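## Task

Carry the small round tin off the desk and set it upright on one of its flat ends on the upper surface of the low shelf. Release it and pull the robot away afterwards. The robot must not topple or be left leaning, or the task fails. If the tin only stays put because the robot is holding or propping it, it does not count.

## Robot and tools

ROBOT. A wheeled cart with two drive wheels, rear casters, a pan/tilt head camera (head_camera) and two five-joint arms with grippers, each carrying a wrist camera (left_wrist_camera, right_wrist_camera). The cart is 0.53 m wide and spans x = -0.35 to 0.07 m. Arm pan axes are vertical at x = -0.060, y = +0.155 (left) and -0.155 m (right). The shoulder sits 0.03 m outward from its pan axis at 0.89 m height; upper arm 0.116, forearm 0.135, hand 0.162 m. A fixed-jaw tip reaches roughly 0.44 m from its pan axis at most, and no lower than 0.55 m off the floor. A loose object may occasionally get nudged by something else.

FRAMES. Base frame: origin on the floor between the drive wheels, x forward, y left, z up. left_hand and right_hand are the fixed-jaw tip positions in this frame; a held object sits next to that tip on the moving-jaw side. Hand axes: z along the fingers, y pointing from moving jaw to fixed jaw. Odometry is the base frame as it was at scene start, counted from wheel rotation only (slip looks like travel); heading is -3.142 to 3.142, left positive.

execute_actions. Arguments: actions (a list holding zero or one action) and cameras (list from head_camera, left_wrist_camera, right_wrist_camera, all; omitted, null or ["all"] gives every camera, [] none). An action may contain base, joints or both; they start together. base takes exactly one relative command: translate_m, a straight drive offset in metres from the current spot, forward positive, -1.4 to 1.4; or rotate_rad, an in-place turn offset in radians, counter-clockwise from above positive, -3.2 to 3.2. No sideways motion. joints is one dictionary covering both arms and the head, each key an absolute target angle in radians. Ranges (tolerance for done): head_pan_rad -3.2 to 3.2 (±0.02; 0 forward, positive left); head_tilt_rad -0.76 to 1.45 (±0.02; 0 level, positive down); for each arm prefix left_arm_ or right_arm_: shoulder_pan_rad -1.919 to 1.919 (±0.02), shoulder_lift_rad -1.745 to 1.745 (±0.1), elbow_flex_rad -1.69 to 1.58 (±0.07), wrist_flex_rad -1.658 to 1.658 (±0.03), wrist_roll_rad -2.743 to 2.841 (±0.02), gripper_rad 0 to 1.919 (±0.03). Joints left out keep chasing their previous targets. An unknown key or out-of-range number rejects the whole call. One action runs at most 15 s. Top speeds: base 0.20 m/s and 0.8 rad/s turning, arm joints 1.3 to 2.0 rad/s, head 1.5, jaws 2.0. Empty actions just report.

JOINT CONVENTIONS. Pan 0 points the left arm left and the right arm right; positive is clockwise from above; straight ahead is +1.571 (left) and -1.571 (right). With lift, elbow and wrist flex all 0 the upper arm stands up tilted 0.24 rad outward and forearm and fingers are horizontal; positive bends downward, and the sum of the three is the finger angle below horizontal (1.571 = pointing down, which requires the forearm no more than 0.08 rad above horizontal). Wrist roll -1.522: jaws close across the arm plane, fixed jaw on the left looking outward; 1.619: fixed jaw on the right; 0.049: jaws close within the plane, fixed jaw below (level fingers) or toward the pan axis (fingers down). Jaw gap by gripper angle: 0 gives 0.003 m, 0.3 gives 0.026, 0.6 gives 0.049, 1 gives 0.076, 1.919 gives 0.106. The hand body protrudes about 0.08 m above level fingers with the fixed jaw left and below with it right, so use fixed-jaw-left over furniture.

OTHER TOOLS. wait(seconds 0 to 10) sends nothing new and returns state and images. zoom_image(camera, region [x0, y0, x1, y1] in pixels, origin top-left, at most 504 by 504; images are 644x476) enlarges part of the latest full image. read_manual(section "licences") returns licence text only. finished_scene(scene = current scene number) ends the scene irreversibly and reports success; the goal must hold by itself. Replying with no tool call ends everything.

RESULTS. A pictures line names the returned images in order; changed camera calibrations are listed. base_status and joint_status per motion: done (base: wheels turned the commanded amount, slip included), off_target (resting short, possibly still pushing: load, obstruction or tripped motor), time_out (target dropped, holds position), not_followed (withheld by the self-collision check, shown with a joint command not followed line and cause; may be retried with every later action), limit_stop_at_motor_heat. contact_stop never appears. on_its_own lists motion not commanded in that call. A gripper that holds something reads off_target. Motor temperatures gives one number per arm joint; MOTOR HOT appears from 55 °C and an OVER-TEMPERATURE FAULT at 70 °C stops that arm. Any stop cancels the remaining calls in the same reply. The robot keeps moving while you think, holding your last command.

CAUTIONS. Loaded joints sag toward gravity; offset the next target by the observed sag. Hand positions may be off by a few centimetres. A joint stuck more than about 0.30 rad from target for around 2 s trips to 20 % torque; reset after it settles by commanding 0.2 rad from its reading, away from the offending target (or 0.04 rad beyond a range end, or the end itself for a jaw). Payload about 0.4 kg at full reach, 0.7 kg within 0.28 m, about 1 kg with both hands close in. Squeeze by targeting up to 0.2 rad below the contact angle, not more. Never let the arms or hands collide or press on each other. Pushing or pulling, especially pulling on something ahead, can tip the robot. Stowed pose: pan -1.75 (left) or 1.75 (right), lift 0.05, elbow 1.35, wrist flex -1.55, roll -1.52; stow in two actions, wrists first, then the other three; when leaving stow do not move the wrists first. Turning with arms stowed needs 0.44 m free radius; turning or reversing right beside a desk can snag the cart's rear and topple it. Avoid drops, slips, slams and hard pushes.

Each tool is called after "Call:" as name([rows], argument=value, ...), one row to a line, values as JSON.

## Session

Call:
execute_actions([
  {"joints":{"head_tilt_rad":0.4,"head_pan_rad":0}},
], cameras=["head_camera"])

Scene clock: 1.03 s.
Motor temperatures (°C, as the motors report them): left_arm=[30 31 30 35 29] | right_arm=[33 30 28 28 29]
base_odometry: x=+0.000 y=+0.000 heading=+0.000 (m, m, rad; odometry frame)
base_status: not commanded
joint_positions: head_pan_rad=-0.010 head_tilt_rad=+0.393 left_arm_shoulder_pan_rad=-1.751 left_arm_shoulder_lift_rad=+0.096 left_arm_elbow_flex_rad=+1.386 left_arm_wrist_flex_rad=-1.548 left_arm_wrist_roll_rad=-1.491 left_arm_gripper_rad=+1.920 right_arm_shoulder_pan_rad=+1.727 right_arm_shoulder_lift_rad=+0.039 right_arm_elbow_flex_rad=+1.394 right_arm_wrist_flex_rad=-1.472 right_arm_wrist_roll_rad=-1.517 right_arm_gripper_rad=+1.920
joint_status: all done
left_hand: x=-0.3010 y=+0.1031 z=+0.8797 quat_wxyz=(-0.055, -0.679, -0.072, +0.728) (m; base frame)
right_hand: x=-0.3050 y=-0.1241 z=+0.8784 quat_wxyz=(-0.058, +0.691, -0.053, -0.718) (m; base frame)
pictures: head_camera
camera_calibration (this result's frames):
head_camera: T_world_to_cam=[[-0.039872, -0.998703, 0.0316605, -0.0392367], [-0.372762, -0.0145311, -0.927813, 1.09824], [0.92707, -0.0487956, -0.371699, 0.460762], [0, 0, 0, 1]] pos_world=[-0.0193422, -0.000744097, 1.19146]
Images, in order (width x height): head_camera 644x476.

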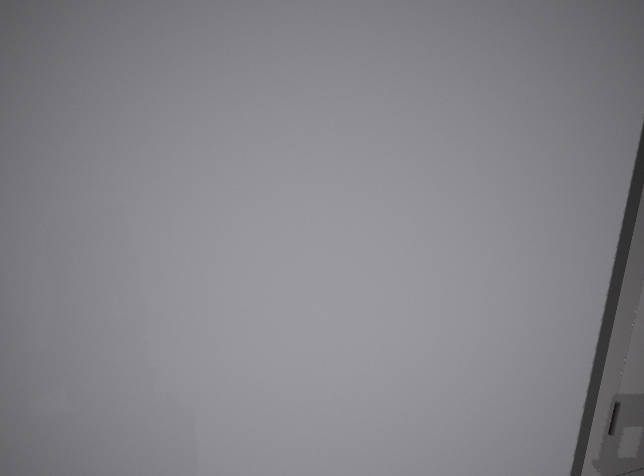

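Call:
execute_actions([
  {"joints":{"head_pan_rad":-1.5}},
], cameras=["head_camera"])

Call:
execute_actions([
  {"joints":{"head_pan_rad":-2.6}},
], cameras=["head_camera"])

Call:
execute_actions([
  {"joints":{"head_pan_rad":1.6}},
], cameras=["head_camera"])

Call:
execute_actions([
  {"joints":{"head_pan_rad":2.6}},
], cameras=["head_camera"])

Scene clock: 4.20 s.
Motor temperatures (°C, as the motors report them): left_arm=[30 31 30 35 29] | right_arm=[33 30 28 28 29]
base_odometry: x=+0.000 y=+0.000 heading=+0.000 (m, m, rad; odometry frame)
base_status: not commanded
joint_positions: head_pan_rad=-1.490 head_tilt_rad=+0.393 left_arm_shoulder_pan_rad=-1.751 left_arm_shoulder_lift_rad=+0.096 left_arm_elbow_flex_rad=+1.386 left_arm_wrist_flex_rad=-1.548 left_arm_wrist_roll_rad=-1.491 left_arm_gripper_rad=+1.920 right_arm_shoulder_pan_rad=+1.727 right_arm_shoulder_lift_rad=+0.039 right_arm_elbow_flex_rad=+1.394 right_arm_wrist_flex_rad=-1.472 right_arm_wrist_roll_rad=-1.517 right_arm_gripper_rad=+1.920
joint_status: all done
left_hand: x=-0.3010 y=+0.1031 z=+0.8797 quat_wxyz=(-0.055, -0.679, -0.072, +0.728) (m; base frame)
right_hand: x=-0.3050 y=-0.1241 z=+0.8784 quat_wxyz=(-0.058, +0.691, -0.053, -0.718) (m; base frame)
pictures: head_camera
camera_calibration (this result's frames):
head_camera: T_world_to_cam=[[-0.998204, -0.0508489, 0.0316612, -0.0842791], [-0.0482726, 0.369931, -0.927804, 1.11348], [0.0354654, -0.927667, -0.371721, 0.418881], [0, 0, 0, 1]] pos_world=[-0.0452331, -0.0276123, 1.19146]
Images, in order (width x height): head_camera 644x476.

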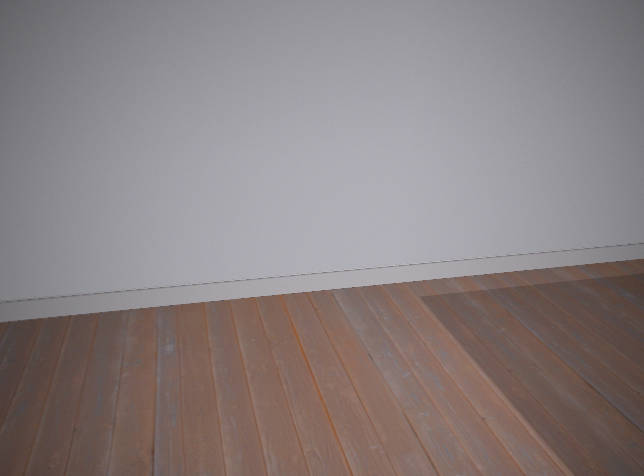

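Scene clock: 5.73 s.
Motor temperatures (°C, as the motors report them): left_arm=[30 31 30 35 29] | right_arm=[33 30 28 28 29]
base_odometry: x=+0.000 y=+0.000 heading=+0.000 (m, m, rad; odometry frame)
base_status: not commanded
joint_positions: head_pan_rad=-2.590 head_tilt_rad=+0.393 left_arm_shoulder_pan_rad=-1.751 left_arm_shoulder_lift_rad=+0.096 left_arm_elbow_flex_rad=+1.386 left_arm_wrist_flex_rad=-1.548 left_arm_wrist_roll_rad=-1.491 left_arm_gripper_rad=+1.920 right_arm_shoulder_pan_rad=+1.727 right_arm_shoulder_lift_rad=+0.039 right_arm_elbow_flex_rad=+1.394 right_arm_wrist_flex_rad=-1.472 right_arm_wrist_roll_rad=-1.517 right_arm_gripper_rad=+1.920
joint_status: all done
left_hand: x=-0.3010 y=+0.1031 z=+0.8797 quat_wxyz=(-0.055, -0.679, -0.072, +0.728) (m; base frame)
right_hand: x=-0.3050 y=-0.1241 z=+0.8784 quat_wxyz=(-0.058, +0.691, -0.053, -0.718) (m; base frame)
pictures: head_camera
camera_calibration (this result's frames):
head_camera: T_world_to_cam=[[-0.4981, 0.866541, 0.0316613, -0.0607743], [0.307791, 0.210822, -0.927803, 1.13021], [-0.810655, -0.452393, -0.371724, 0.379118], [0, 0, 0, 1]] pos_world=[-0.070807, -0.0140996, 1.19146]
Images, in order (width x height): head_camera 644x476.

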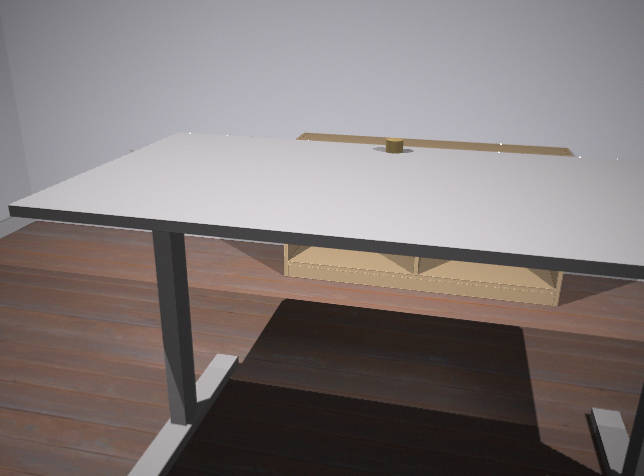

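Scene clock: 9.33 s.
Motor temperatures (°C, as the motors report them): left_arm=[30 31 30 35 29] | right_arm=[33 30 28 28 29]
base_odometry: x=+0.000 y=+0.000 heading=+0.000 (m, m, rad; odometry frame)
base_status: not commanded
joint_positions: head_pan_rad=+1.590 head_tilt_rad=+0.393 left_arm_shoulder_pan_rad=-1.751 left_arm_shoulder_lift_rad=+0.096 left_arm_elbow_flex_rad=+1.386 left_arm_wrist_flex_rad=-1.548 left_arm_wrist_roll_rad=-1.491 left_arm_gripper_rad=+1.920 right_arm_shoulder_pan_rad=+1.727 right_arm_shoulder_lift_rad=+0.039 right_arm_elbow_flex_rad=+1.394 right_arm_wrist_flex_rad=-1.472 right_arm_wrist_roll_rad=-1.517 right_arm_gripper_rad=+1.920
joint_status: all done
left_hand: x=-0.3010 y=+0.1031 z=+0.8797 quat_wxyz=(-0.055, -0.679, -0.072, +0.728) (m; base frame)
right_hand: x=-0.3050 y=-0.1241 z=+0.8784 quat_wxyz=(-0.058, +0.691, -0.053, -0.718) (m; base frame)
pictures: head_camera
camera_calibration (this result's frames):
head_camera: T_world_to_cam=[[0.999441, -0.0106892, 0.0316613, 0.00961012], [0.0254111, -0.372204, -0.927803, 1.11694], [0.0217019, 0.928089, -0.371725, 0.418239], [0, 0, 0, 1]] pos_world=[-0.0470639, 0.0276689, 1.19146]
Images, in order (width x height): head_camera 644x476.

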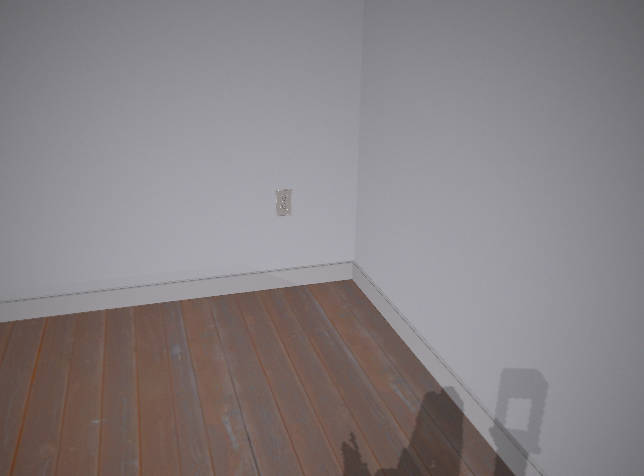

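Scene clock: 10.80 s.
Motor temperatures (°C, as the motors report them): left_arm=[30 31 30 35 29] | right_arm=[33 30 28 28 29]
base_odometry: x=+0.000 y=+0.000 heading=+0.000 (m, m, rad; odometry frame)
base_status: not commanded
joint_positions: head_pan_rad=+2.590 head_tilt_rad=+0.393 left_arm_shoulder_pan_rad=-1.751 left_arm_shoulder_lift_rad=+0.096 left_arm_elbow_flex_rad=+1.386 left_arm_wrist_flex_rad=-1.548 left_arm_wrist_roll_rad=-1.491 left_arm_gripper_rad=+1.920 right_arm_shoulder_pan_rad=+1.727 right_arm_shoulder_lift_rad=+0.039 right_arm_elbow_flex_rad=+1.394 right_arm_wrist_flex_rad=-1.472 right_arm_wrist_roll_rad=-1.517 right_arm_gripper_rad=+1.920
joint_status: all done
left_hand: x=-0.3010 y=+0.1031 z=+0.8797 quat_wxyz=(-0.055, -0.679, -0.072, +0.728) (m; base frame)
right_hand: x=-0.3050 y=-0.1241 z=+0.8784 quat_wxyz=(-0.058, +0.691, -0.053, -0.718) (m; base frame)
pictures: head_camera
camera_calibration (this result's frames):
head_camera: T_world_to_cam=[[0.548996, 0.835225, 0.0316613, -0.0115608], [0.326929, -0.179721, -0.927803, 1.13111], [-0.769234, 0.519711, -0.371725, 0.381065], [0, 0, 0, 1]] pos_world=[-0.0703171, 0.0148958, 1.19146]
Images, in order (width x height): head_camera 644x476.

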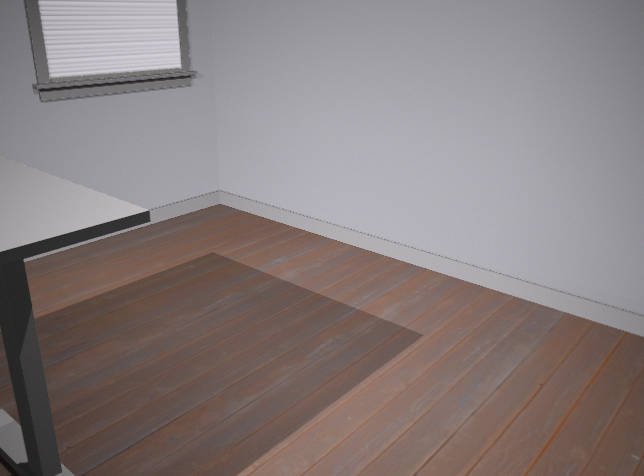

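Call:
execute_actions([
  {"base":{"rotate_rad":-1.3},"joints":{"head_pan_rad":0}},
], cameras=[])

Call:
execute_actions([
  {"base":{"translate_m":1.38}},
], cameras=[])

Call:
execute_actions([
  {"base":{"rotate_rad":-1.57}},
], cameras=["head_camera"])

Scene clock: 17.10 s.
Motor temperatures (°C, as the motors report them): left_arm=[30 31 30 35 29] | right_arm=[33 30 28 28 29]
base_odometry: x=-0.001 y=+0.000 heading=-1.299 (m, m, rad; odometry frame)
base_status: done
joint_positions: head_pan_rad=+0.010 head_tilt_rad=+0.393 left_arm_shoulder_pan_rad=-1.751 left_arm_shoulder_lift_rad=+0.096 left_arm_elbow_flex_rad=+1.386 left_arm_wrist_flex_rad=-1.548 left_arm_wrist_roll_rad=-1.491 left_arm_gripper_rad=+1.920 right_arm_shoulder_pan_rad=+1.727 right_arm_shoulder_lift_rad=+0.039 right_arm_elbow_flex_rad=+1.394 right_arm_wrist_flex_rad=-1.472 right_arm_wrist_roll_rad=-1.517 right_arm_gripper_rad=+1.920
joint_status: all done
left_hand: x=-0.3010 y=+0.1031 z=+0.8797 quat_wxyz=(-0.055, -0.679, -0.072, +0.728) (m; base frame)
right_hand: x=-0.3050 y=-0.1241 z=+0.8784 quat_wxyz=(-0.058, +0.691, -0.053, -0.718) (m; base frame)
pictures: none
No camera images: the call's "cameras" was empty. Leave "cameras" out to get every camera's image.

Scene clock: 24.83 s.
Motor temperatures (°C, as the motors report them): left_arm=[30 31 30 35 29] | right_arm=[33 30 28 28 29]
base_odometry: x=+0.370 y=-1.329 heading=-1.296 (m, m, rad; odometry frame)
base_status: done
joint_positions: head_pan_rad=+0.010 head_tilt_rad=+0.393 left_arm_shoulder_pan_rad=-1.751 left_arm_shoulder_lift_rad=+0.096 left_arm_elbow_flex_rad=+1.386 left_arm_wrist_flex_rad=-1.548 left_arm_wrist_roll_rad=-1.491 left_arm_gripper_rad=+1.920 right_arm_shoulder_pan_rad=+1.727 right_arm_shoulder_lift_rad=+0.039 right_arm_elbow_flex_rad=+1.394 right_arm_wrist_flex_rad=-1.472 right_arm_wrist_roll_rad=-1.517 right_arm_gripper_rad=+1.920
joint_status: not commanded
left_hand: x=-0.3010 y=+0.1031 z=+0.8797 quat_wxyz=(-0.055, -0.679, -0.072, +0.728) (m; base frame)
right_hand: x=-0.3050 y=-0.1241 z=+0.8784 quat_wxyz=(-0.058, +0.691, -0.053, -0.718) (m; base frame)
pictures: none
No camera images: the call's "cameras" was empty. Leave "cameras" out to get every camera's image.

Scene clock: 27.50 s.
Motor temperatures (°C, as the motors report them): left_arm=[30 31 30 35 29] | right_arm=[33 30 28 28 29]
base_odometry: x=+0.370 y=-1.329 heading=-2.865 (m, m, rad; odometry frame)
base_status: done
joint_positions: head_pan_rad=+0.010 head_tilt_rad=+0.393 left_arm_shoulder_pan_rad=-1.751 left_arm_shoulder_lift_rad=+0.096 left_arm_elbow_flex_rad=+1.386 left_arm_wrist_flex_rad=-1.548 left_arm_wrist_roll_rad=-1.491 left_arm_gripper_rad=+1.920 right_arm_shoulder_pan_rad=+1.727 right_arm_shoulder_lift_rad=+0.039 right_arm_elbow_flex_rad=+1.394 right_arm_wrist_flex_rad=-1.472 right_arm_wrist_roll_rad=-1.517 right_arm_gripper_rad=+1.920
joint_status: not commanded
left_hand: x=-0.3010 y=+0.1031 z=+0.8797 quat_wxyz=(-0.055, -0.679, -0.072, +0.728) (m; base frame)
right_hand: x=-0.3050 y=-0.1241 z=+0.8784 quat_wxyz=(-0.058, +0.691, -0.053, -0.718) (m; base frame)
pictures: head_camera
camera_calibration (this result's frames):
head_camera: T_world_to_cam=[[-0.0199262, -0.9993, 0.031669, -0.038309], [-0.372662, -0.0219692, -0.927707, 1.09812], [0.927753, -0.0302875, -0.371963, 0.461097], [0, 0, 0, 1]] pos_world=[-0.0193213, -0.000191929, 1.19146]
Images, in order (width x height): head_camera 644x476.

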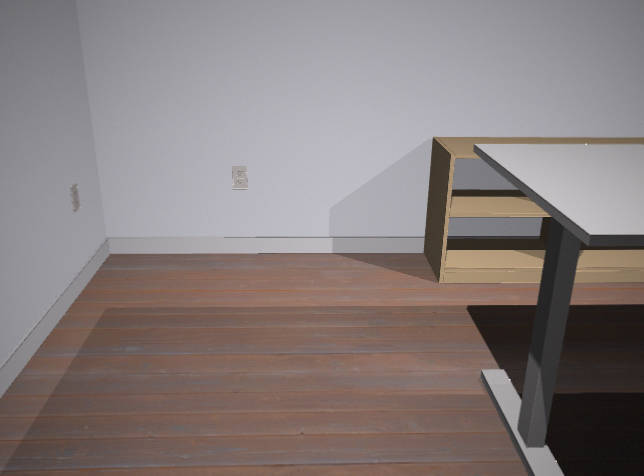

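Call:
execute_actions([
  {"base":{"translate_m":1.0}},
], cameras=[])

Call:
execute_actions([
  {"base":{"translate_m":0.93}},
], cameras=[])

Call:
execute_actions([
  {"base":{"rotate_rad":1.57},"joints":{"head_tilt_rad":0.6,"head_pan_rad":2.75,"left_arm_shoulder_pan_rad":1.4,"left_arm_shoulder_lift_rad":0.3,"left_arm_elbow_flex_rad":0.2}},
], cameras=["head_camera"])

Scene clock: 35.10 s.
Motor temperatures (°C, as the motors report them): left_arm=[30 31 30 35 29] | right_arm=[33 30 28 28 29]
base_odometry: x=-0.593 y=-1.601 heading=-2.864 (m, m, rad; odometry frame)
base_status: done
joint_positions: head_pan_rad=+0.010 head_tilt_rad=+0.394 left_arm_shoulder_pan_rad=-1.751 left_arm_shoulder_lift_rad=+0.096 left_arm_elbow_flex_rad=+1.386 left_arm_wrist_flex_rad=-1.548 left_arm_wrist_roll_rad=-1.491 left_arm_gripper_rad=+1.920 right_arm_shoulder_pan_rad=+1.727 right_arm_shoulder_lift_rad=+0.039 right_arm_elbow_flex_rad=+1.394 right_arm_wrist_flex_rad=-1.472 right_arm_wrist_roll_rad=-1.517 right_arm_gripper_rad=+1.920
joint_status: not commanded
left_hand: x=-0.3010 y=+0.1031 z=+0.8797 quat_wxyz=(-0.055, -0.679, -0.072, +0.728) (m; base frame)
right_hand: x=-0.3050 y=-0.1241 z=+0.8784 quat_wxyz=(-0.058, +0.691, -0.053, -0.718) (m; base frame)
pictures: none
No camera images: the call's "cameras" was empty. Leave "cameras" out to get every camera's image.

Scene clock: 40.67 s.
Motor temperatures (°C, as the motors report them): left_arm=[30 31 30 35 29] | right_arm=[33 30 28 28 29]
base_odometry: x=-1.486 y=-1.858 heading=-2.862 (m, m, rad; odometry frame)
base_status: done
joint_positions: head_pan_rad=+0.010 head_tilt_rad=+0.394 left_arm_shoulder_pan_rad=-1.751 left_arm_shoulder_lift_rad=+0.096 left_arm_elbow_flex_rad=+1.386 left_arm_wrist_flex_rad=-1.548 left_arm_wrist_roll_rad=-1.491 left_arm_gripper_rad=+1.920 right_arm_shoulder_pan_rad=+1.727 right_arm_shoulder_lift_rad=+0.039 right_arm_elbow_flex_rad=+1.394 right_arm_wrist_flex_rad=-1.472 right_arm_wrist_roll_rad=-1.517 right_arm_gripper_rad=+1.920
joint_status: not commanded
left_hand: x=-0.3010 y=+0.1031 z=+0.8797 quat_wxyz=(-0.055, -0.679, -0.072, +0.728) (m; base frame)
right_hand: x=-0.3050 y=-0.1241 z=+0.8784 quat_wxyz=(-0.058, +0.691, -0.053, -0.718) (m; base frame)
pictures: none
No camera images: the call's "cameras" was empty. Leave "cameras" out to get every camera's image.

Scene clock: 43.67 s.
Motor temperatures (°C, as the motors report them): left_arm=[30 31 30 35 29] | right_arm=[33 30 28 28 29]
base_odometry: x=-1.486 y=-1.858 heading=-1.293 (m, m, rad; odometry frame)
base_status: done
joint_positions: head_pan_rad=+2.740 head_tilt_rad=+0.594 left_arm_shoulder_pan_rad=+1.393 left_arm_shoulder_lift_rad=+0.309 left_arm_elbow_flex_rad=+0.232 left_arm_wrist_flex_rad=-1.548 left_arm_wrist_roll_rad=-1.491 left_arm_gripper_rad=+1.920 right_arm_shoulder_pan_rad=+1.727 right_arm_shoulder_lift_rad=+0.039 right_arm_elbow_flex_rad=+1.394 right_arm_wrist_flex_rad=-1.472 right_arm_wrist_roll_rad=-1.517 right_arm_gripper_rad=+1.920
joint_status: all done
left_hand: x=+0.2297 y=+0.2149 z=+1.0631 quat_wxyz=(+0.958, -0.029, +0.277, +0.070) (m; base frame)
right_hand: x=-0.3050 y=-0.1241 z=+0.8784 quat_wxyz=(-0.058, +0.691, -0.053, -0.718) (m; base frame)
pictures: head_camera
camera_calibration (this result's frames):
head_camera: T_world_to_cam=[[0.411629, 0.910601, 0.0369846, -0.0241441], [0.513553, -0.19824, -0.834844, 1.03288], [-0.752877, 0.36264, -0.549243, 0.586157], [0, 0, 0, 1]] pos_world=[-0.0791983, 0.0141806, 1.18513]
Images, in order (width x height): head_camera 644x476.

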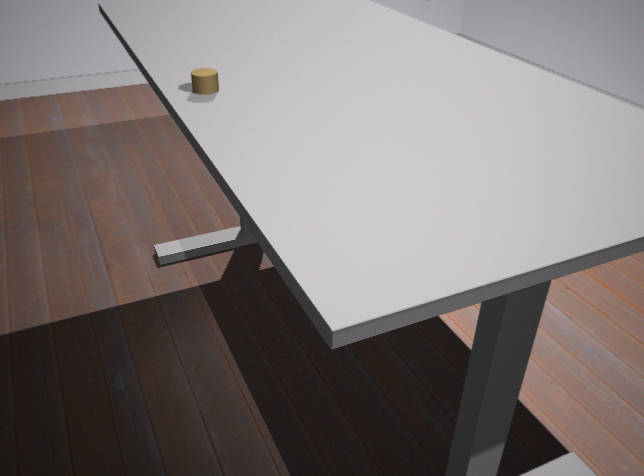

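Call:
execute_actions([
  {"base":{"rotate_rad":-0.5}},
], cameras=[])

Call:
execute_actions([
  {"base":{"translate_m":0.24}},
], cameras=[])

Call:
execute_actions([
  {"base":{"rotate_rad":0.5},"joints":{"head_pan_rad":3.1}},
], cameras=["head_camera"])

Scene clock: 47.77 s.
Motor temperatures (°C, as the motors report them): left_arm=[30 31 30 35 29] | right_arm=[33 30 28 28 29]
base_odometry: x=-1.486 y=-1.858 heading=-1.792 (m, m, rad; odometry frame)
base_status: done
joint_positions: head_pan_rad=+2.740 head_tilt_rad=+0.594 left_arm_shoulder_pan_rad=+1.393 left_arm_shoulder_lift_rad=+0.309 left_arm_elbow_flex_rad=+0.232 left_arm_wrist_flex_rad=-1.548 left_arm_wrist_roll_rad=-1.491 left_arm_gripper_rad=+1.920 right_arm_shoulder_pan_rad=+1.727 right_arm_shoulder_lift_rad=+0.039 right_arm_elbow_flex_rad=+1.394 right_arm_wrist_flex_rad=-1.472 right_arm_wrist_roll_rad=-1.517 right_arm_gripper_rad=+1.920
joint_status: not commanded
left_hand: x=+0.2297 y=+0.2149 z=+1.0631 quat_wxyz=(+0.958, -0.029, +0.277, +0.070) (m; base frame)
right_hand: x=-0.3050 y=-0.1241 z=+0.8784 quat_wxyz=(-0.058, +0.691, -0.053, -0.718) (m; base frame)
pictures: none
No camera images: the call's "cameras" was empty. Leave "cameras" out to get every camera's image.

Scene clock: 49.73 s.
Motor temperatures (°C, as the motors report them): left_arm=[30 31 30 35 29] | right_arm=[33 30 28 28 29]
base_odometry: x=-1.539 y=-2.093 heading=-1.794 (m, m, rad; odometry frame)
base_status: done
joint_positions: head_pan_rad=+2.740 head_tilt_rad=+0.594 left_arm_shoulder_pan_rad=+1.393 left_arm_shoulder_lift_rad=+0.309 left_arm_elbow_flex_rad=+0.232 left_arm_wrist_flex_rad=-1.548 left_arm_wrist_roll_rad=-1.491 left_arm_gripper_rad=+1.920 right_arm_shoulder_pan_rad=+1.727 right_arm_shoulder_lift_rad=+0.039 right_arm_elbow_flex_rad=+1.394 right_arm_wrist_flex_rad=-1.472 right_arm_wrist_roll_rad=-1.517 right_arm_gripper_rad=+1.920
joint_status: not commanded
left_hand: x=+0.2297 y=+0.2149 z=+1.0631 quat_wxyz=(+0.958, -0.029, +0.277, +0.070) (m; base frame)
right_hand: x=-0.3050 y=-0.1241 z=+0.8784 quat_wxyz=(-0.058, +0.691, -0.053, -0.718) (m; base frame)
pictures: none
No camera images: the call's "cameras" was empty. Leave "cameras" out to get every camera's image.

Scene clock: 51.07 s.
Motor temperatures (°C, as the motors report them): left_arm=[30 31 30 35 29] | right_arm=[33 30 28 28 29]
base_odometry: x=-1.539 y=-2.092 heading=-1.295 (m, m, rad; odometry frame)
base_status: done
joint_positions: head_pan_rad=+3.090 head_tilt_rad=+0.594 left_arm_shoulder_pan_rad=+1.395 left_arm_shoulder_lift_rad=+0.309 left_arm_elbow_flex_rad=+0.232 left_arm_wrist_flex_rad=-1.548 left_arm_wrist_roll_rad=-1.491 left_arm_gripper_rad=+1.920 right_arm_shoulder_pan_rad=+1.727 right_arm_shoulder_lift_rad=+0.039 right_arm_elbow_flex_rad=+1.394 right_arm_wrist_flex_rad=-1.472 right_arm_wrist_roll_rad=-1.517 right_arm_gripper_rad=+1.920
joint_status: all done
left_hand: x=+0.2298 y=+0.2144 z=+1.0631 quat_wxyz=(+0.958, -0.029, +0.277, +0.070) (m; base frame)
right_hand: x=-0.3050 y=-0.1241 z=+0.8784 quat_wxyz=(-0.058, +0.691, -0.053, -0.718) (m; base frame)
pictures: head_camera
camera_calibration (this result's frames):
head_camera: T_world_to_cam=[[0.0743433, 0.996546, 0.0369894, -0.0400021], [0.55057, -0.01009, -0.834728, 1.03449], [-0.831472, 0.0824217, -0.549419, 0.582665], [0, 0, 0, 1]] pos_world=[-0.0821161, 0.0022777, 1.18513]
Images, in order (width x height): head_camera 644x476.

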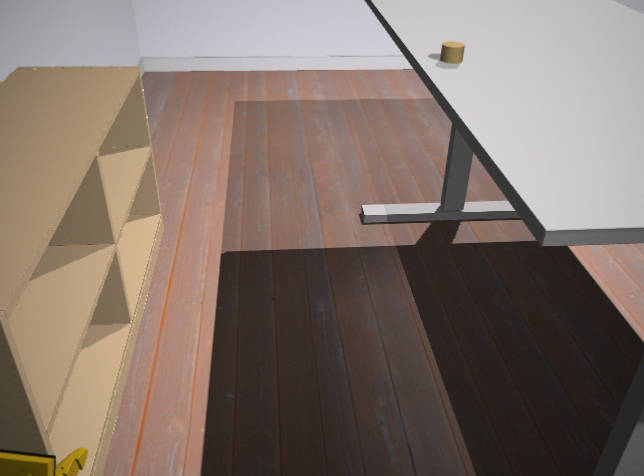

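Call:
execute_actions([
  {"base":{"translate_m":-1.4},"joints":{"head_pan_rad":1.5,"head_tilt_rad":0.95}},
], cameras=[])

Call:
execute_actions([
  {"joints":{"left_arm_shoulder_pan_rad":0,"left_arm_shoulder_lift_rad":0.4,"left_arm_elbow_flex_rad":-0.1,"left_arm_wrist_flex_rad":0.8,"left_arm_gripper_rad":1.5}},
], cameras=["head_camera","left_wrist_camera"])

Scene clock: 61.03 s.
Motor temperatures (°C, as the motors report them): left_arm=[30 31 30 35 29] | right_arm=[33 30 28 28 29]
base_odometry: x=-1.924 y=-0.746 heading=-1.293 (m, m, rad; odometry frame)
base_status: done
joint_positions: head_pan_rad=+1.510 head_tilt_rad=+0.945 left_arm_shoulder_pan_rad=+1.395 left_arm_shoulder_lift_rad=+0.310 left_arm_elbow_flex_rad=+0.232 left_arm_wrist_flex_rad=-1.548 left_arm_wrist_roll_rad=-1.491 left_arm_gripper_rad=+1.920 right_arm_shoulder_pan_rad=+1.727 right_arm_shoulder_lift_rad=+0.039 right_arm_elbow_flex_rad=+1.394 right_arm_wrist_flex_rad=-1.472 right_arm_wrist_roll_rad=-1.517 right_arm_gripper_rad=+1.920
joint_status: all done
left_hand: x=+0.2301 y=+0.2145 z=+1.0627 quat_wxyz=(+0.958, -0.029, +0.277, +0.070) (m; base frame)
right_hand: x=-0.3050 y=-0.1241 z=+0.8784 quat_wxyz=(-0.058, +0.691, -0.053, -0.718) (m; base frame)
pictures: none
No camera images: the call's "cameras" was empty. Leave "cameras" out to get every camera's image.

Scene clock: 63.30 s.
Motor temperatures (°C, as the motors report them): left_arm=[30 31 30 35 29] | right_arm=[33 30 28 28 29]
base_odometry: x=-1.924 y=-0.746 heading=-1.293 (m, m, rad; odometry frame)
base_status: not commanded
joint_positions: head_pan_rad=+1.510 head_tilt_rad=+0.945 left_arm_shoulder_pan_rad=+0.006 left_arm_shoulder_lift_rad=+0.401 left_arm_elbow_flex_rad=-0.102 left_arm_wrist_flex_rad=+0.768 left_arm_wrist_roll_rad=-1.491 left_arm_gripper_rad=+1.509 right_arm_shoulder_pan_rad=+1.727 right_arm_shoulder_lift_rad=+0.039 right_arm_elbow_flex_rad=+1.394 right_arm_wrist_flex_rad=-1.472 right_arm_wrist_roll_rad=-1.517 right_arm_gripper_rad=+1.920
joint_status: left_arm_wrist_flex_rad off_target (ended at +0.768, target +0.800); the others done
left_hand: x=-0.0657 y=+0.4627 z=+0.8112 quat_wxyz=(+0.180, -0.693, +0.676, +0.173) (m; base frame)
right_hand: x=-0.3050 y=-0.1241 z=+0.8784 quat_wxyz=(-0.058, +0.691, -0.053, -0.718) (m; base frame)
pictures: head_camera, left_wrist_camera
camera_calibration (this result's frames):
head_camera: T_world_to_cam=[[0.996658, -0.0696849, 0.0426246, -0.00313948], [-0.0307203, -0.803238, -0.594866, 0.731089], [0.0756908, 0.591568, -0.802694, 0.916822], [0, 0, 0, 1]] pos_world=[-0.0438068, 0.0446569, 1.17096]
left_wrist_camera: T_world_to_cam=[[0.99993, 0.0106561, -0.00513917, 0.0613334], [0.0108836, -0.99886, 0.0464796, 0.44907], [-0.00463802, -0.0465322, -0.998906, 0.900202], [0, 0, 0, 1]] pos_world=[-0.0620415, 0.489793, 0.878659]
Images, in order (width x height): head_camera 644x476, left_wrist_camera 644x476.

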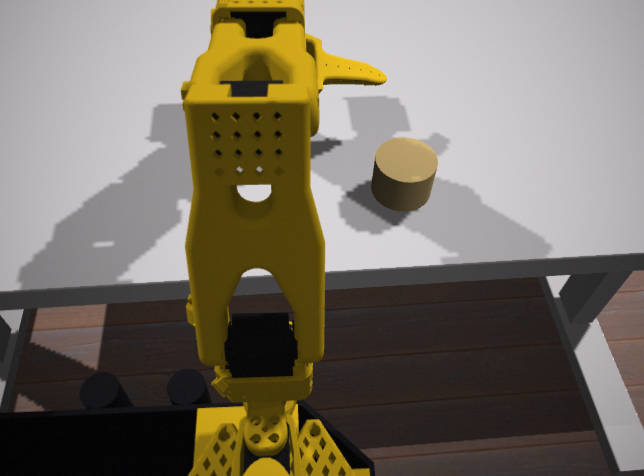

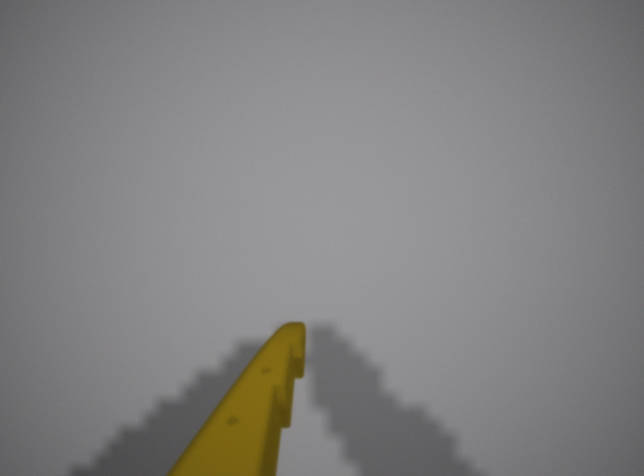

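Call:
execute_actions([
  {"base":{"translate_m":0.095},"joints":{"left_arm_wrist_flex_rad":1.0}},
], cameras=[])

Call:
execute_actions([
  {"joints":{"left_arm_shoulder_lift_rad":0.5,"left_arm_elbow_flex_rad":-0.05}},
], cameras=["head_camera","left_wrist_camera"])

Scene clock: 65.97 s.
Motor temperatures (°C, as the motors report them): left_arm=[30 31 30 35 29] | right_arm=[33 30 28 28 29]
base_odometry: x=-1.898 y=-0.837 heading=-1.292 (m, m, rad; odometry frame)
base_status: done
joint_positions: head_pan_rad=+1.510 head_tilt_rad=+0.945 left_arm_shoulder_pan_rad=-0.003 left_arm_shoulder_lift_rad=+0.372 left_arm_elbow_flex_rad=-0.122 left_arm_wrist_flex_rad=+0.963 left_arm_wrist_roll_rad=-1.491 left_arm_gripper_rad=+1.509 right_arm_shoulder_pan_rad=+1.727 right_arm_shoulder_lift_rad=+0.039 right_arm_elbow_flex_rad=+1.394 right_arm_wrist_flex_rad=-1.472 right_arm_wrist_roll_rad=-1.517 right_arm_gripper_rad=+1.920
joint_status: left_arm_wrist_flex_rad off_target (ended at +0.963, target +1.000)
left_hand: x=-0.0685 y=+0.4402 z=+0.8099 quat_wxyz=(+0.128, -0.707, +0.684, +0.124) (m; base frame)
right_hand: x=-0.3050 y=-0.1241 z=+0.8784 quat_wxyz=(-0.058, +0.691, -0.053, -0.718) (m; base frame)
pictures: none
No camera images: the call's "cameras" was empty. Leave "cameras" out to get every camera's image.

Scene clock: 66.57 s.
Motor temperatures (°C, as the motors report them): left_arm=[30 31 30 35 29] | right_arm=[33 30 28 28 29]
base_odometry: x=-1.898 y=-0.837 heading=-1.292 (m, m, rad; odometry frame)
base_status: not commanded
joint_positions: head_pan_rad=+1.510 head_tilt_rad=+0.945 left_arm_shoulder_pan_rad=-0.003 left_arm_shoulder_lift_rad=+0.378 left_arm_elbow_flex_rad=-0.122 left_arm_wrist_flex_rad=+0.963 left_arm_wrist_roll_rad=-1.491 left_arm_gripper_rad=+1.509 right_arm_shoulder_pan_rad=+1.727 right_arm_shoulder_lift_rad=+0.039 right_arm_elbow_flex_rad=+1.394 right_arm_wrist_flex_rad=-1.472 right_arm_wrist_roll_rad=-1.517 right_arm_gripper_rad=+1.920
joint_status: left_arm_shoulder_lift_rad off_target (ended at +0.377, target +0.500); left_arm_elbow_flex_rad off_target (ended at -0.122, target -0.050)
left_hand: x=-0.0685 y=+0.4397 z=+0.8083 quat_wxyz=(+0.126, -0.708, +0.684, +0.122) (m; base frame)
right_hand: x=-0.3050 y=-0.1241 z=+0.8784 quat_wxyz=(-0.058, +0.691, -0.053, -0.718) (m; base frame)
pictures: head_camera, left_wrist_camera
camera_calibration (this result's frames):
head_camera: T_world_to_cam=[[0.996642, -0.0699106, 0.0426246, -0.00314023], [-0.0309022, -0.803231, -0.594865, 0.73108], [0.0758248, 0.59155, -0.802695, 0.916829], [0, 0, 0, 1]] pos_world=[-0.0437967, 0.0446562, 1.17096]
left_wrist_camera: T_world_to_cam=[[0.999792, 0.0188845, -0.00766742, 0.0627491], [0.0200254, -0.980191, 0.197039, 0.296943], [-0.00379454, -0.197152, -0.980366, 0.947584], [0, 0, 0, 1]] pos_world=[-0.0650867, 0.476694, 0.87095]
Images, in order (width x height): head_camera 644x476, left_wrist_camera 644x476.

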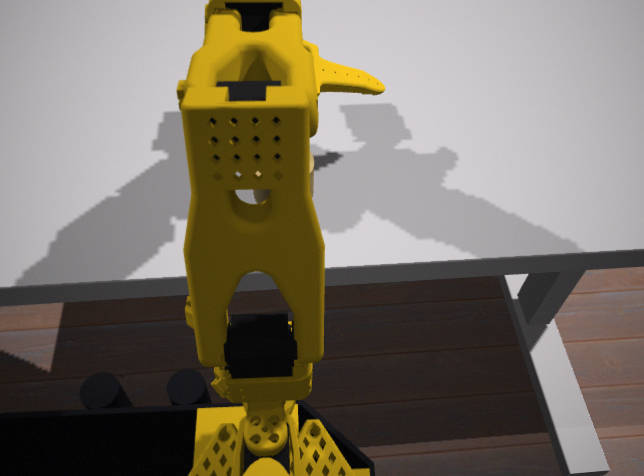

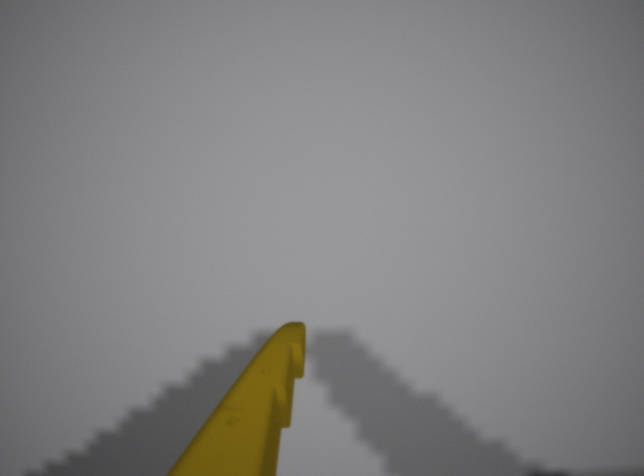

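Call:
execute_actions([
  {"joints":{"left_arm_shoulder_lift_rad":0.15,"left_arm_elbow_flex_rad":-0.1}},
], cameras=[])

Call:
execute_actions([
  {"base":{"translate_m":-0.04},"joints":{"left_arm_wrist_flex_rad":1.3,"left_arm_elbow_flex_rad":0.1}},
], cameras=["head_camera","left_wrist_camera"])

Scene clock: 69.33 s.
Motor temperatures (°C, as the motors report them): left_arm=[30 31 31 35 29] | right_arm=[33 30 28 28 29]
base_odometry: x=-1.898 y=-0.837 heading=-1.292 (m, m, rad; odometry frame)
base_status: not commanded
joint_positions: head_pan_rad=+1.510 head_tilt_rad=+0.945 left_arm_shoulder_pan_rad=-0.003 left_arm_shoulder_lift_rad=+0.198 left_arm_elbow_flex_rad=-0.096 left_arm_wrist_flex_rad=+0.990 left_arm_wrist_roll_rad=-1.491 left_arm_gripper_rad=+1.509 right_arm_shoulder_pan_rad=+1.727 right_arm_shoulder_lift_rad=+0.039 right_arm_elbow_flex_rad=+1.394 right_arm_wrist_flex_rad=-1.472 right_arm_wrist_roll_rad=-1.517 right_arm_gripper_rad=+1.920
joint_status: all done
left_hand: x=-0.0685 y=+0.4432 z=+0.8474 quat_wxyz=(+0.170, -0.698, +0.675, +0.165) (m; base frame)
right_hand: x=-0.3050 y=-0.1241 z=+0.8784 quat_wxyz=(-0.058, +0.691, -0.053, -0.718) (m; base frame)
pictures: none
No camera images: the call's "cameras" was empty. Leave "cameras" out to get every camera's image.

Scene clock: 70.33 s.
Motor temperatures (°C, as the motors report them): left_arm=[30 31 31 35 29] | right_arm=[33 30 28 28 29]
base_odometry: x=-1.909 y=-0.798 heading=-1.292 (m, m, rad; odometry frame)
base_status: done
joint_positions: head_pan_rad=+1.510 head_tilt_rad=+0.945 left_arm_shoulder_pan_rad=-0.003 left_arm_shoulder_lift_rad=+0.157 left_arm_elbow_flex_rad=+0.085 left_arm_wrist_flex_rad=+1.280 left_arm_wrist_roll_rad=-1.491 left_arm_gripper_rad=+1.508 right_arm_shoulder_pan_rad=+1.727 right_arm_shoulder_lift_rad=+0.039 right_arm_elbow_flex_rad=+1.394 right_arm_wrist_flex_rad=-1.472 right_arm_wrist_roll_rad=-1.517 right_arm_gripper_rad=+1.920
joint_status: all done
left_hand: x=-0.0683 y=+0.3701 z=+0.8131 quat_wxyz=(+0.017, -0.719, +0.695, +0.017) (m; base frame)
right_hand: x=-0.3050 y=-0.1241 z=+0.8784 quat_wxyz=(-0.058, +0.691, -0.053, -0.718) (m; base frame)
pictures: head_camera, left_wrist_camera
camera_calibration (this result's frames):
head_camera: T_world_to_cam=[[0.996636, -0.0699942, 0.0426247, -0.00314063], [-0.0309704, -0.803236, -0.594856, 0.731066], [0.0758741, 0.591535, -0.802702, 0.916839], [0, 0, 0, 1]] pos_world=[-0.0437929, 0.0446562, 1.17096]
left_wrist_camera: T_world_to_cam=[[0.999801, 0.0158531, -0.0121403, 0.0686672], [0.0197393, -0.876393, 0.481191, -0.041665], [-0.00301132, -0.481335, -0.876532, 0.959404], [0, 0, 0, 1]] pos_world=[-0.064942, 0.424191, 0.86183]
Images, in order (width x height): head_camera 644x476, left_wrist_camera 644x476.

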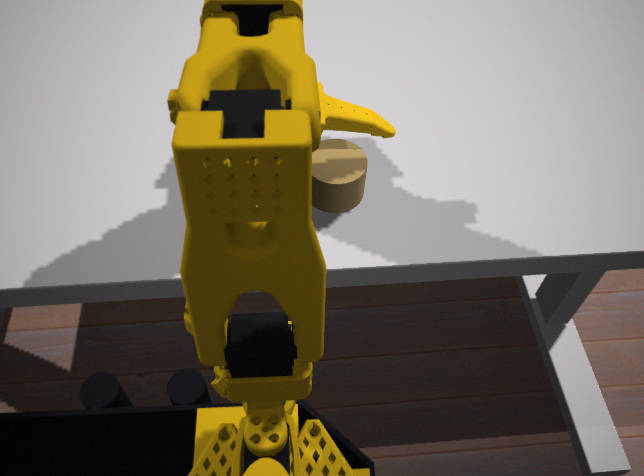

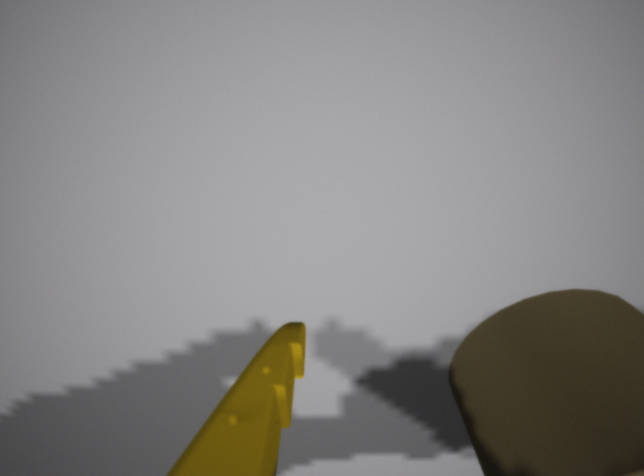

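Call:
execute_actions([
  {"base":{"translate_m":0.03},"joints":{"left_arm_wrist_flex_rad":1.5,"left_arm_gripper_rad":1.7}},
], cameras=[])

Call:
execute_actions([
  {"joints":{"left_arm_shoulder_lift_rad":0.2}},
], cameras=["head_camera","left_wrist_camera"])

Scene clock: 73.07 s.
Motor temperatures (°C, as the motors report them): left_arm=[30 31 31 35 29] | right_arm=[33 30 28 28 29]
base_odometry: x=-1.900 y=-0.827 heading=-1.292 (m, m, rad; odometry frame)
base_status: done
joint_positions: head_pan_rad=+1.510 head_tilt_rad=+0.945 left_arm_shoulder_pan_rad=-0.003 left_arm_shoulder_lift_rad=+0.156 left_arm_elbow_flex_rad=+0.096 left_arm_wrist_flex_rad=+1.487 left_arm_wrist_roll_rad=-1.491 left_arm_gripper_rad=+1.691 right_arm_shoulder_pan_rad=+1.727 right_arm_shoulder_lift_rad=+0.039 right_arm_elbow_flex_rad=+1.394 right_arm_wrist_flex_rad=-1.472 right_arm_wrist_roll_rad=-1.517 right_arm_gripper_rad=+1.920
joint_status: all done
left_hand: x=-0.0682 y=+0.3351 z=+0.8142 quat_wxyz=(-0.060, -0.716, +0.693, -0.058) (m; base frame)
right_hand: x=-0.3050 y=-0.1241 z=+0.8784 quat_wxyz=(-0.058, +0.691, -0.053, -0.718) (m; base frame)
pictures: none
No camera images: the call's "cameras" was empty. Leave "cameras" out to get every camera's image.

Scene clock: 73.57 s.
Motor temperatures (°C, as the motors report them): left_arm=[30 31 31 35 29] | right_arm=[33 30 28 28 29]
base_odometry: x=-1.900 y=-0.827 heading=-1.292 (m, m, rad; odometry frame)
base_status: not commanded
joint_positions: head_pan_rad=+1.510 head_tilt_rad=+0.945 left_arm_shoulder_pan_rad=-0.003 left_arm_shoulder_lift_rad=+0.162 left_arm_elbow_flex_rad=+0.096 left_arm_wrist_flex_rad=+1.487 left_arm_wrist_roll_rad=-1.491 left_arm_gripper_rad=+1.691 right_arm_shoulder_pan_rad=+1.727 right_arm_shoulder_lift_rad=+0.039 right_arm_elbow_flex_rad=+1.394 right_arm_wrist_flex_rad=-1.472 right_arm_wrist_roll_rad=-1.517 right_arm_gripper_rad=+1.920
joint_status: all done
left_hand: x=-0.0682 y=+0.3346 z=+0.8132 quat_wxyz=(-0.062, -0.716, +0.692, -0.061) (m; base frame)
right_hand: x=-0.3050 y=-0.1241 z=+0.8784 quat_wxyz=(-0.058, +0.691, -0.053, -0.718) (m; base frame)
pictures: head_camera, left_wrist_camera
camera_calibration (this result's frames):
head_camera: T_world_to_cam=[[0.996634, -0.0700307, 0.0426247, -0.00314077], [-0.0310001, -0.803236, -0.594854, 0.731063], [0.0758958, 0.59153, -0.802703, 0.916842], [0, 0, 0, 1]] pos_world=[-0.0437912, 0.0446561, 1.17096]
left_wrist_camera: T_world_to_cam=[[0.999809, 0.0128523, -0.0147305, 0.0722447], [0.0193872, -0.748653, 0.662679, -0.263195], [-0.00251109, -0.662838, -0.748759, 0.899274], [0, 0, 0, 1]] pos_world=[-0.0648701, 0.398103, 0.848817]
Images, in order (width x height): head_camera 644x476, left_wrist_camera 644x476.

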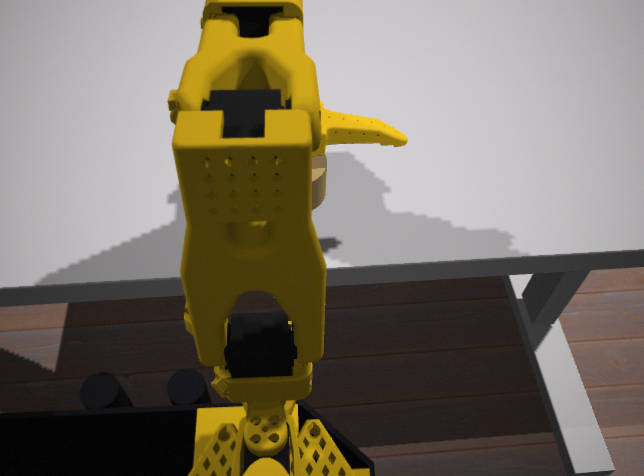

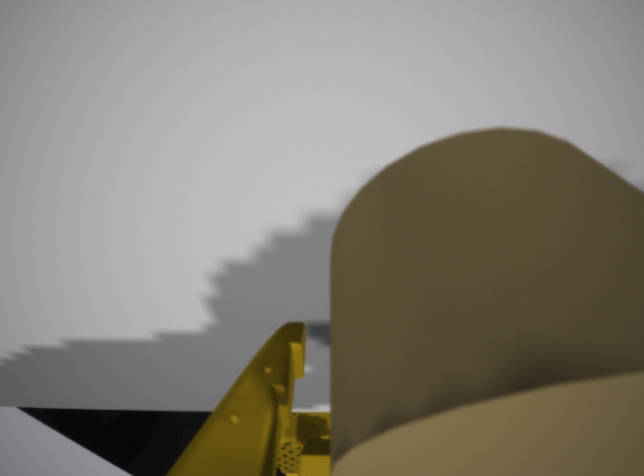

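Call:
execute_actions([
  {"joints":{"left_arm_wrist_flex_rad":1.32,"left_arm_shoulder_lift_rad":0.3}},
], cameras=["left_wrist_camera"])

Call:
execute_actions([
  {"joints":{"left_arm_gripper_rad":0.6}},
], cameras=["left_wrist_camera","head_camera"])

Scene clock: 76.60 s.
Motor temperatures (°C, as the motors report them): left_arm=[30 31 31 35 29] | right_arm=[33 30 28 28 29]
base_odometry: x=-1.900 y=-0.827 heading=-1.292 (m, m, rad; odometry frame)
base_status: not commanded
joint_positions: head_pan_rad=+1.510 head_tilt_rad=+0.945 left_arm_shoulder_pan_rad=-0.001 left_arm_shoulder_lift_rad=+0.182 left_arm_elbow_flex_rad=+0.076 left_arm_wrist_flex_rad=+1.369 left_arm_wrist_roll_rad=-1.491 left_arm_gripper_rad=+1.691 right_arm_shoulder_pan_rad=+1.727 right_arm_shoulder_lift_rad=+0.039 right_arm_elbow_flex_rad=+1.394 right_arm_wrist_flex_rad=-1.472 right_arm_wrist_roll_rad=-1.517 right_arm_gripper_rad=+1.920
joint_status: left_arm_shoulder_lift_rad off_target (ended at +0.181, target +0.300); left_arm_wrist_flex_rad off_target (ended at +1.370, target +1.320)
left_hand: x=-0.0680 y=+0.3556 z=+0.8101 quat_wxyz=(-0.020, -0.718, +0.695, -0.019) (m; base frame)
right_hand: x=-0.3050 y=-0.1241 z=+0.8784 quat_wxyz=(-0.058, +0.691, -0.053, -0.718) (m; base frame)
pictures: left_wrist_camera
camera_calibration (this result's frames):
left_wrist_camera: T_world_to_cam=[[0.999825, 0.0129841, -0.0134381, 0.0705862], [0.0183278, -0.821556, 0.569833, -0.144356], [-0.00364134, -0.569979, -0.821651, 0.936743], [0, 0, 0, 1]] pos_world=[-0.0645171, 0.414411, 0.852883]
Images, in order (width x height): left_wrist_camera 644x476.

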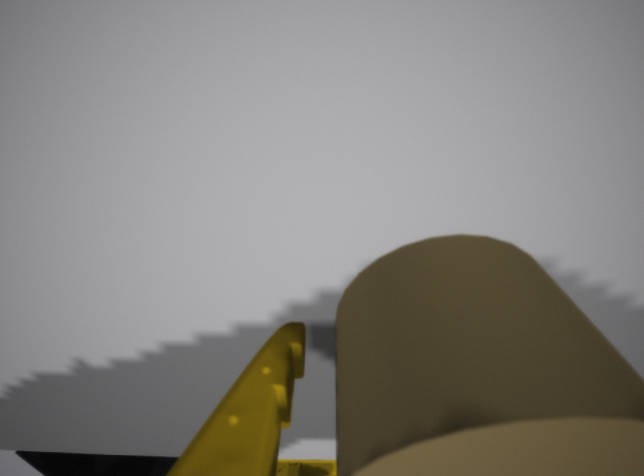

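Scene clock: 77.70 s.
Motor temperatures (°C, as the motors report them): left_arm=[30 31 31 35 29] | right_arm=[33 30 28 28 29]
base_odometry: x=-1.900 y=-0.827 heading=-1.292 (m, m, rad; odometry frame)
base_status: not commanded
joint_positions: head_pan_rad=+1.510 head_tilt_rad=+0.945 left_arm_shoulder_pan_rad=-0.001 left_arm_shoulder_lift_rad=+0.182 left_arm_elbow_flex_rad=+0.074 left_arm_wrist_flex_rad=+1.369 left_arm_wrist_roll_rad=-1.491 left_arm_gripper_rad=+0.691 right_arm_shoulder_pan_rad=+1.727 right_arm_shoulder_lift_rad=+0.039 right_arm_elbow_flex_rad=+1.394 right_arm_wrist_flex_rad=-1.472 right_arm_wrist_roll_rad=-1.517 right_arm_gripper_rad=+1.920
joint_status: left_arm_gripper_rad off_target (ended at +0.691, target +0.600)
left_hand: x=-0.0680 y=+0.3559 z=+0.8103 quat_wxyz=(-0.020, -0.718, +0.695, -0.019) (m; base frame)
right_hand: x=-0.3050 y=-0.1241 z=+0.8784 quat_wxyz=(-0.058, +0.691, -0.053, -0.718) (m; base frame)
pictures: head_camera, left_wrist_camera
camera_calibration (this result's frames):
head_camera: T_world_to_cam=[[0.996634, -0.0700309, 0.0426247, -0.00314077], [-0.0310001, -0.803236, -0.594854, 0.731063], [0.0758959, 0.591531, -0.802703, 0.916841], [0, 0, 0, 1]] pos_world=[-0.0437912, 0.0446561, 1.17096]
left_wrist_camera: T_world_to_cam=[[0.999825, 0.0130047, -0.01342, 0.0705633], [0.0183289, -0.822429, 0.568572, -0.142892], [-0.00364288, -0.568718, -0.822524, 0.937322], [0, 0, 0, 1]] pos_world=[-0.0645174, 0.414636, 0.853161]
Images, in order (width x height): head_camera 644x476, left_wrist_camera 644x476.

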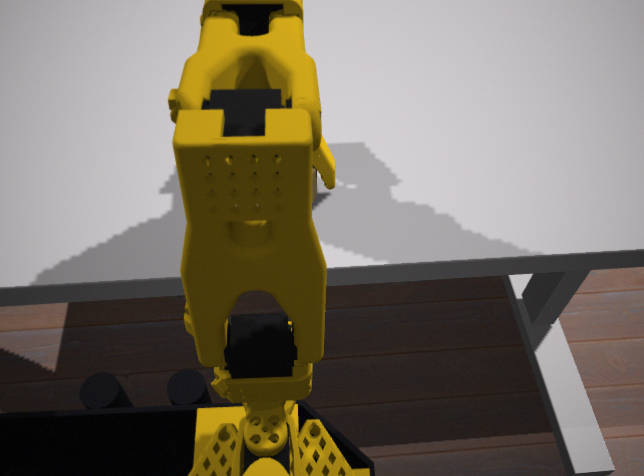

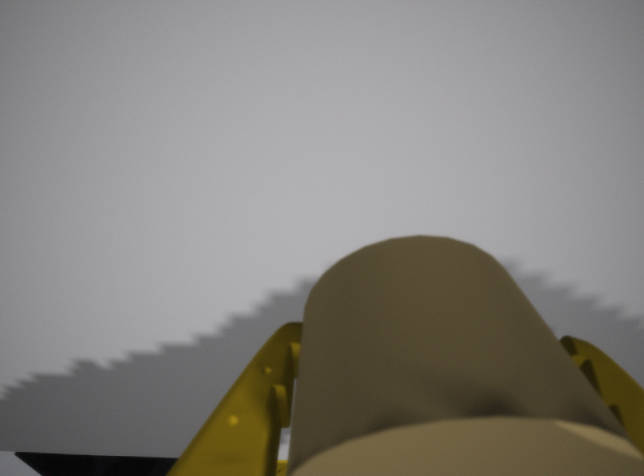

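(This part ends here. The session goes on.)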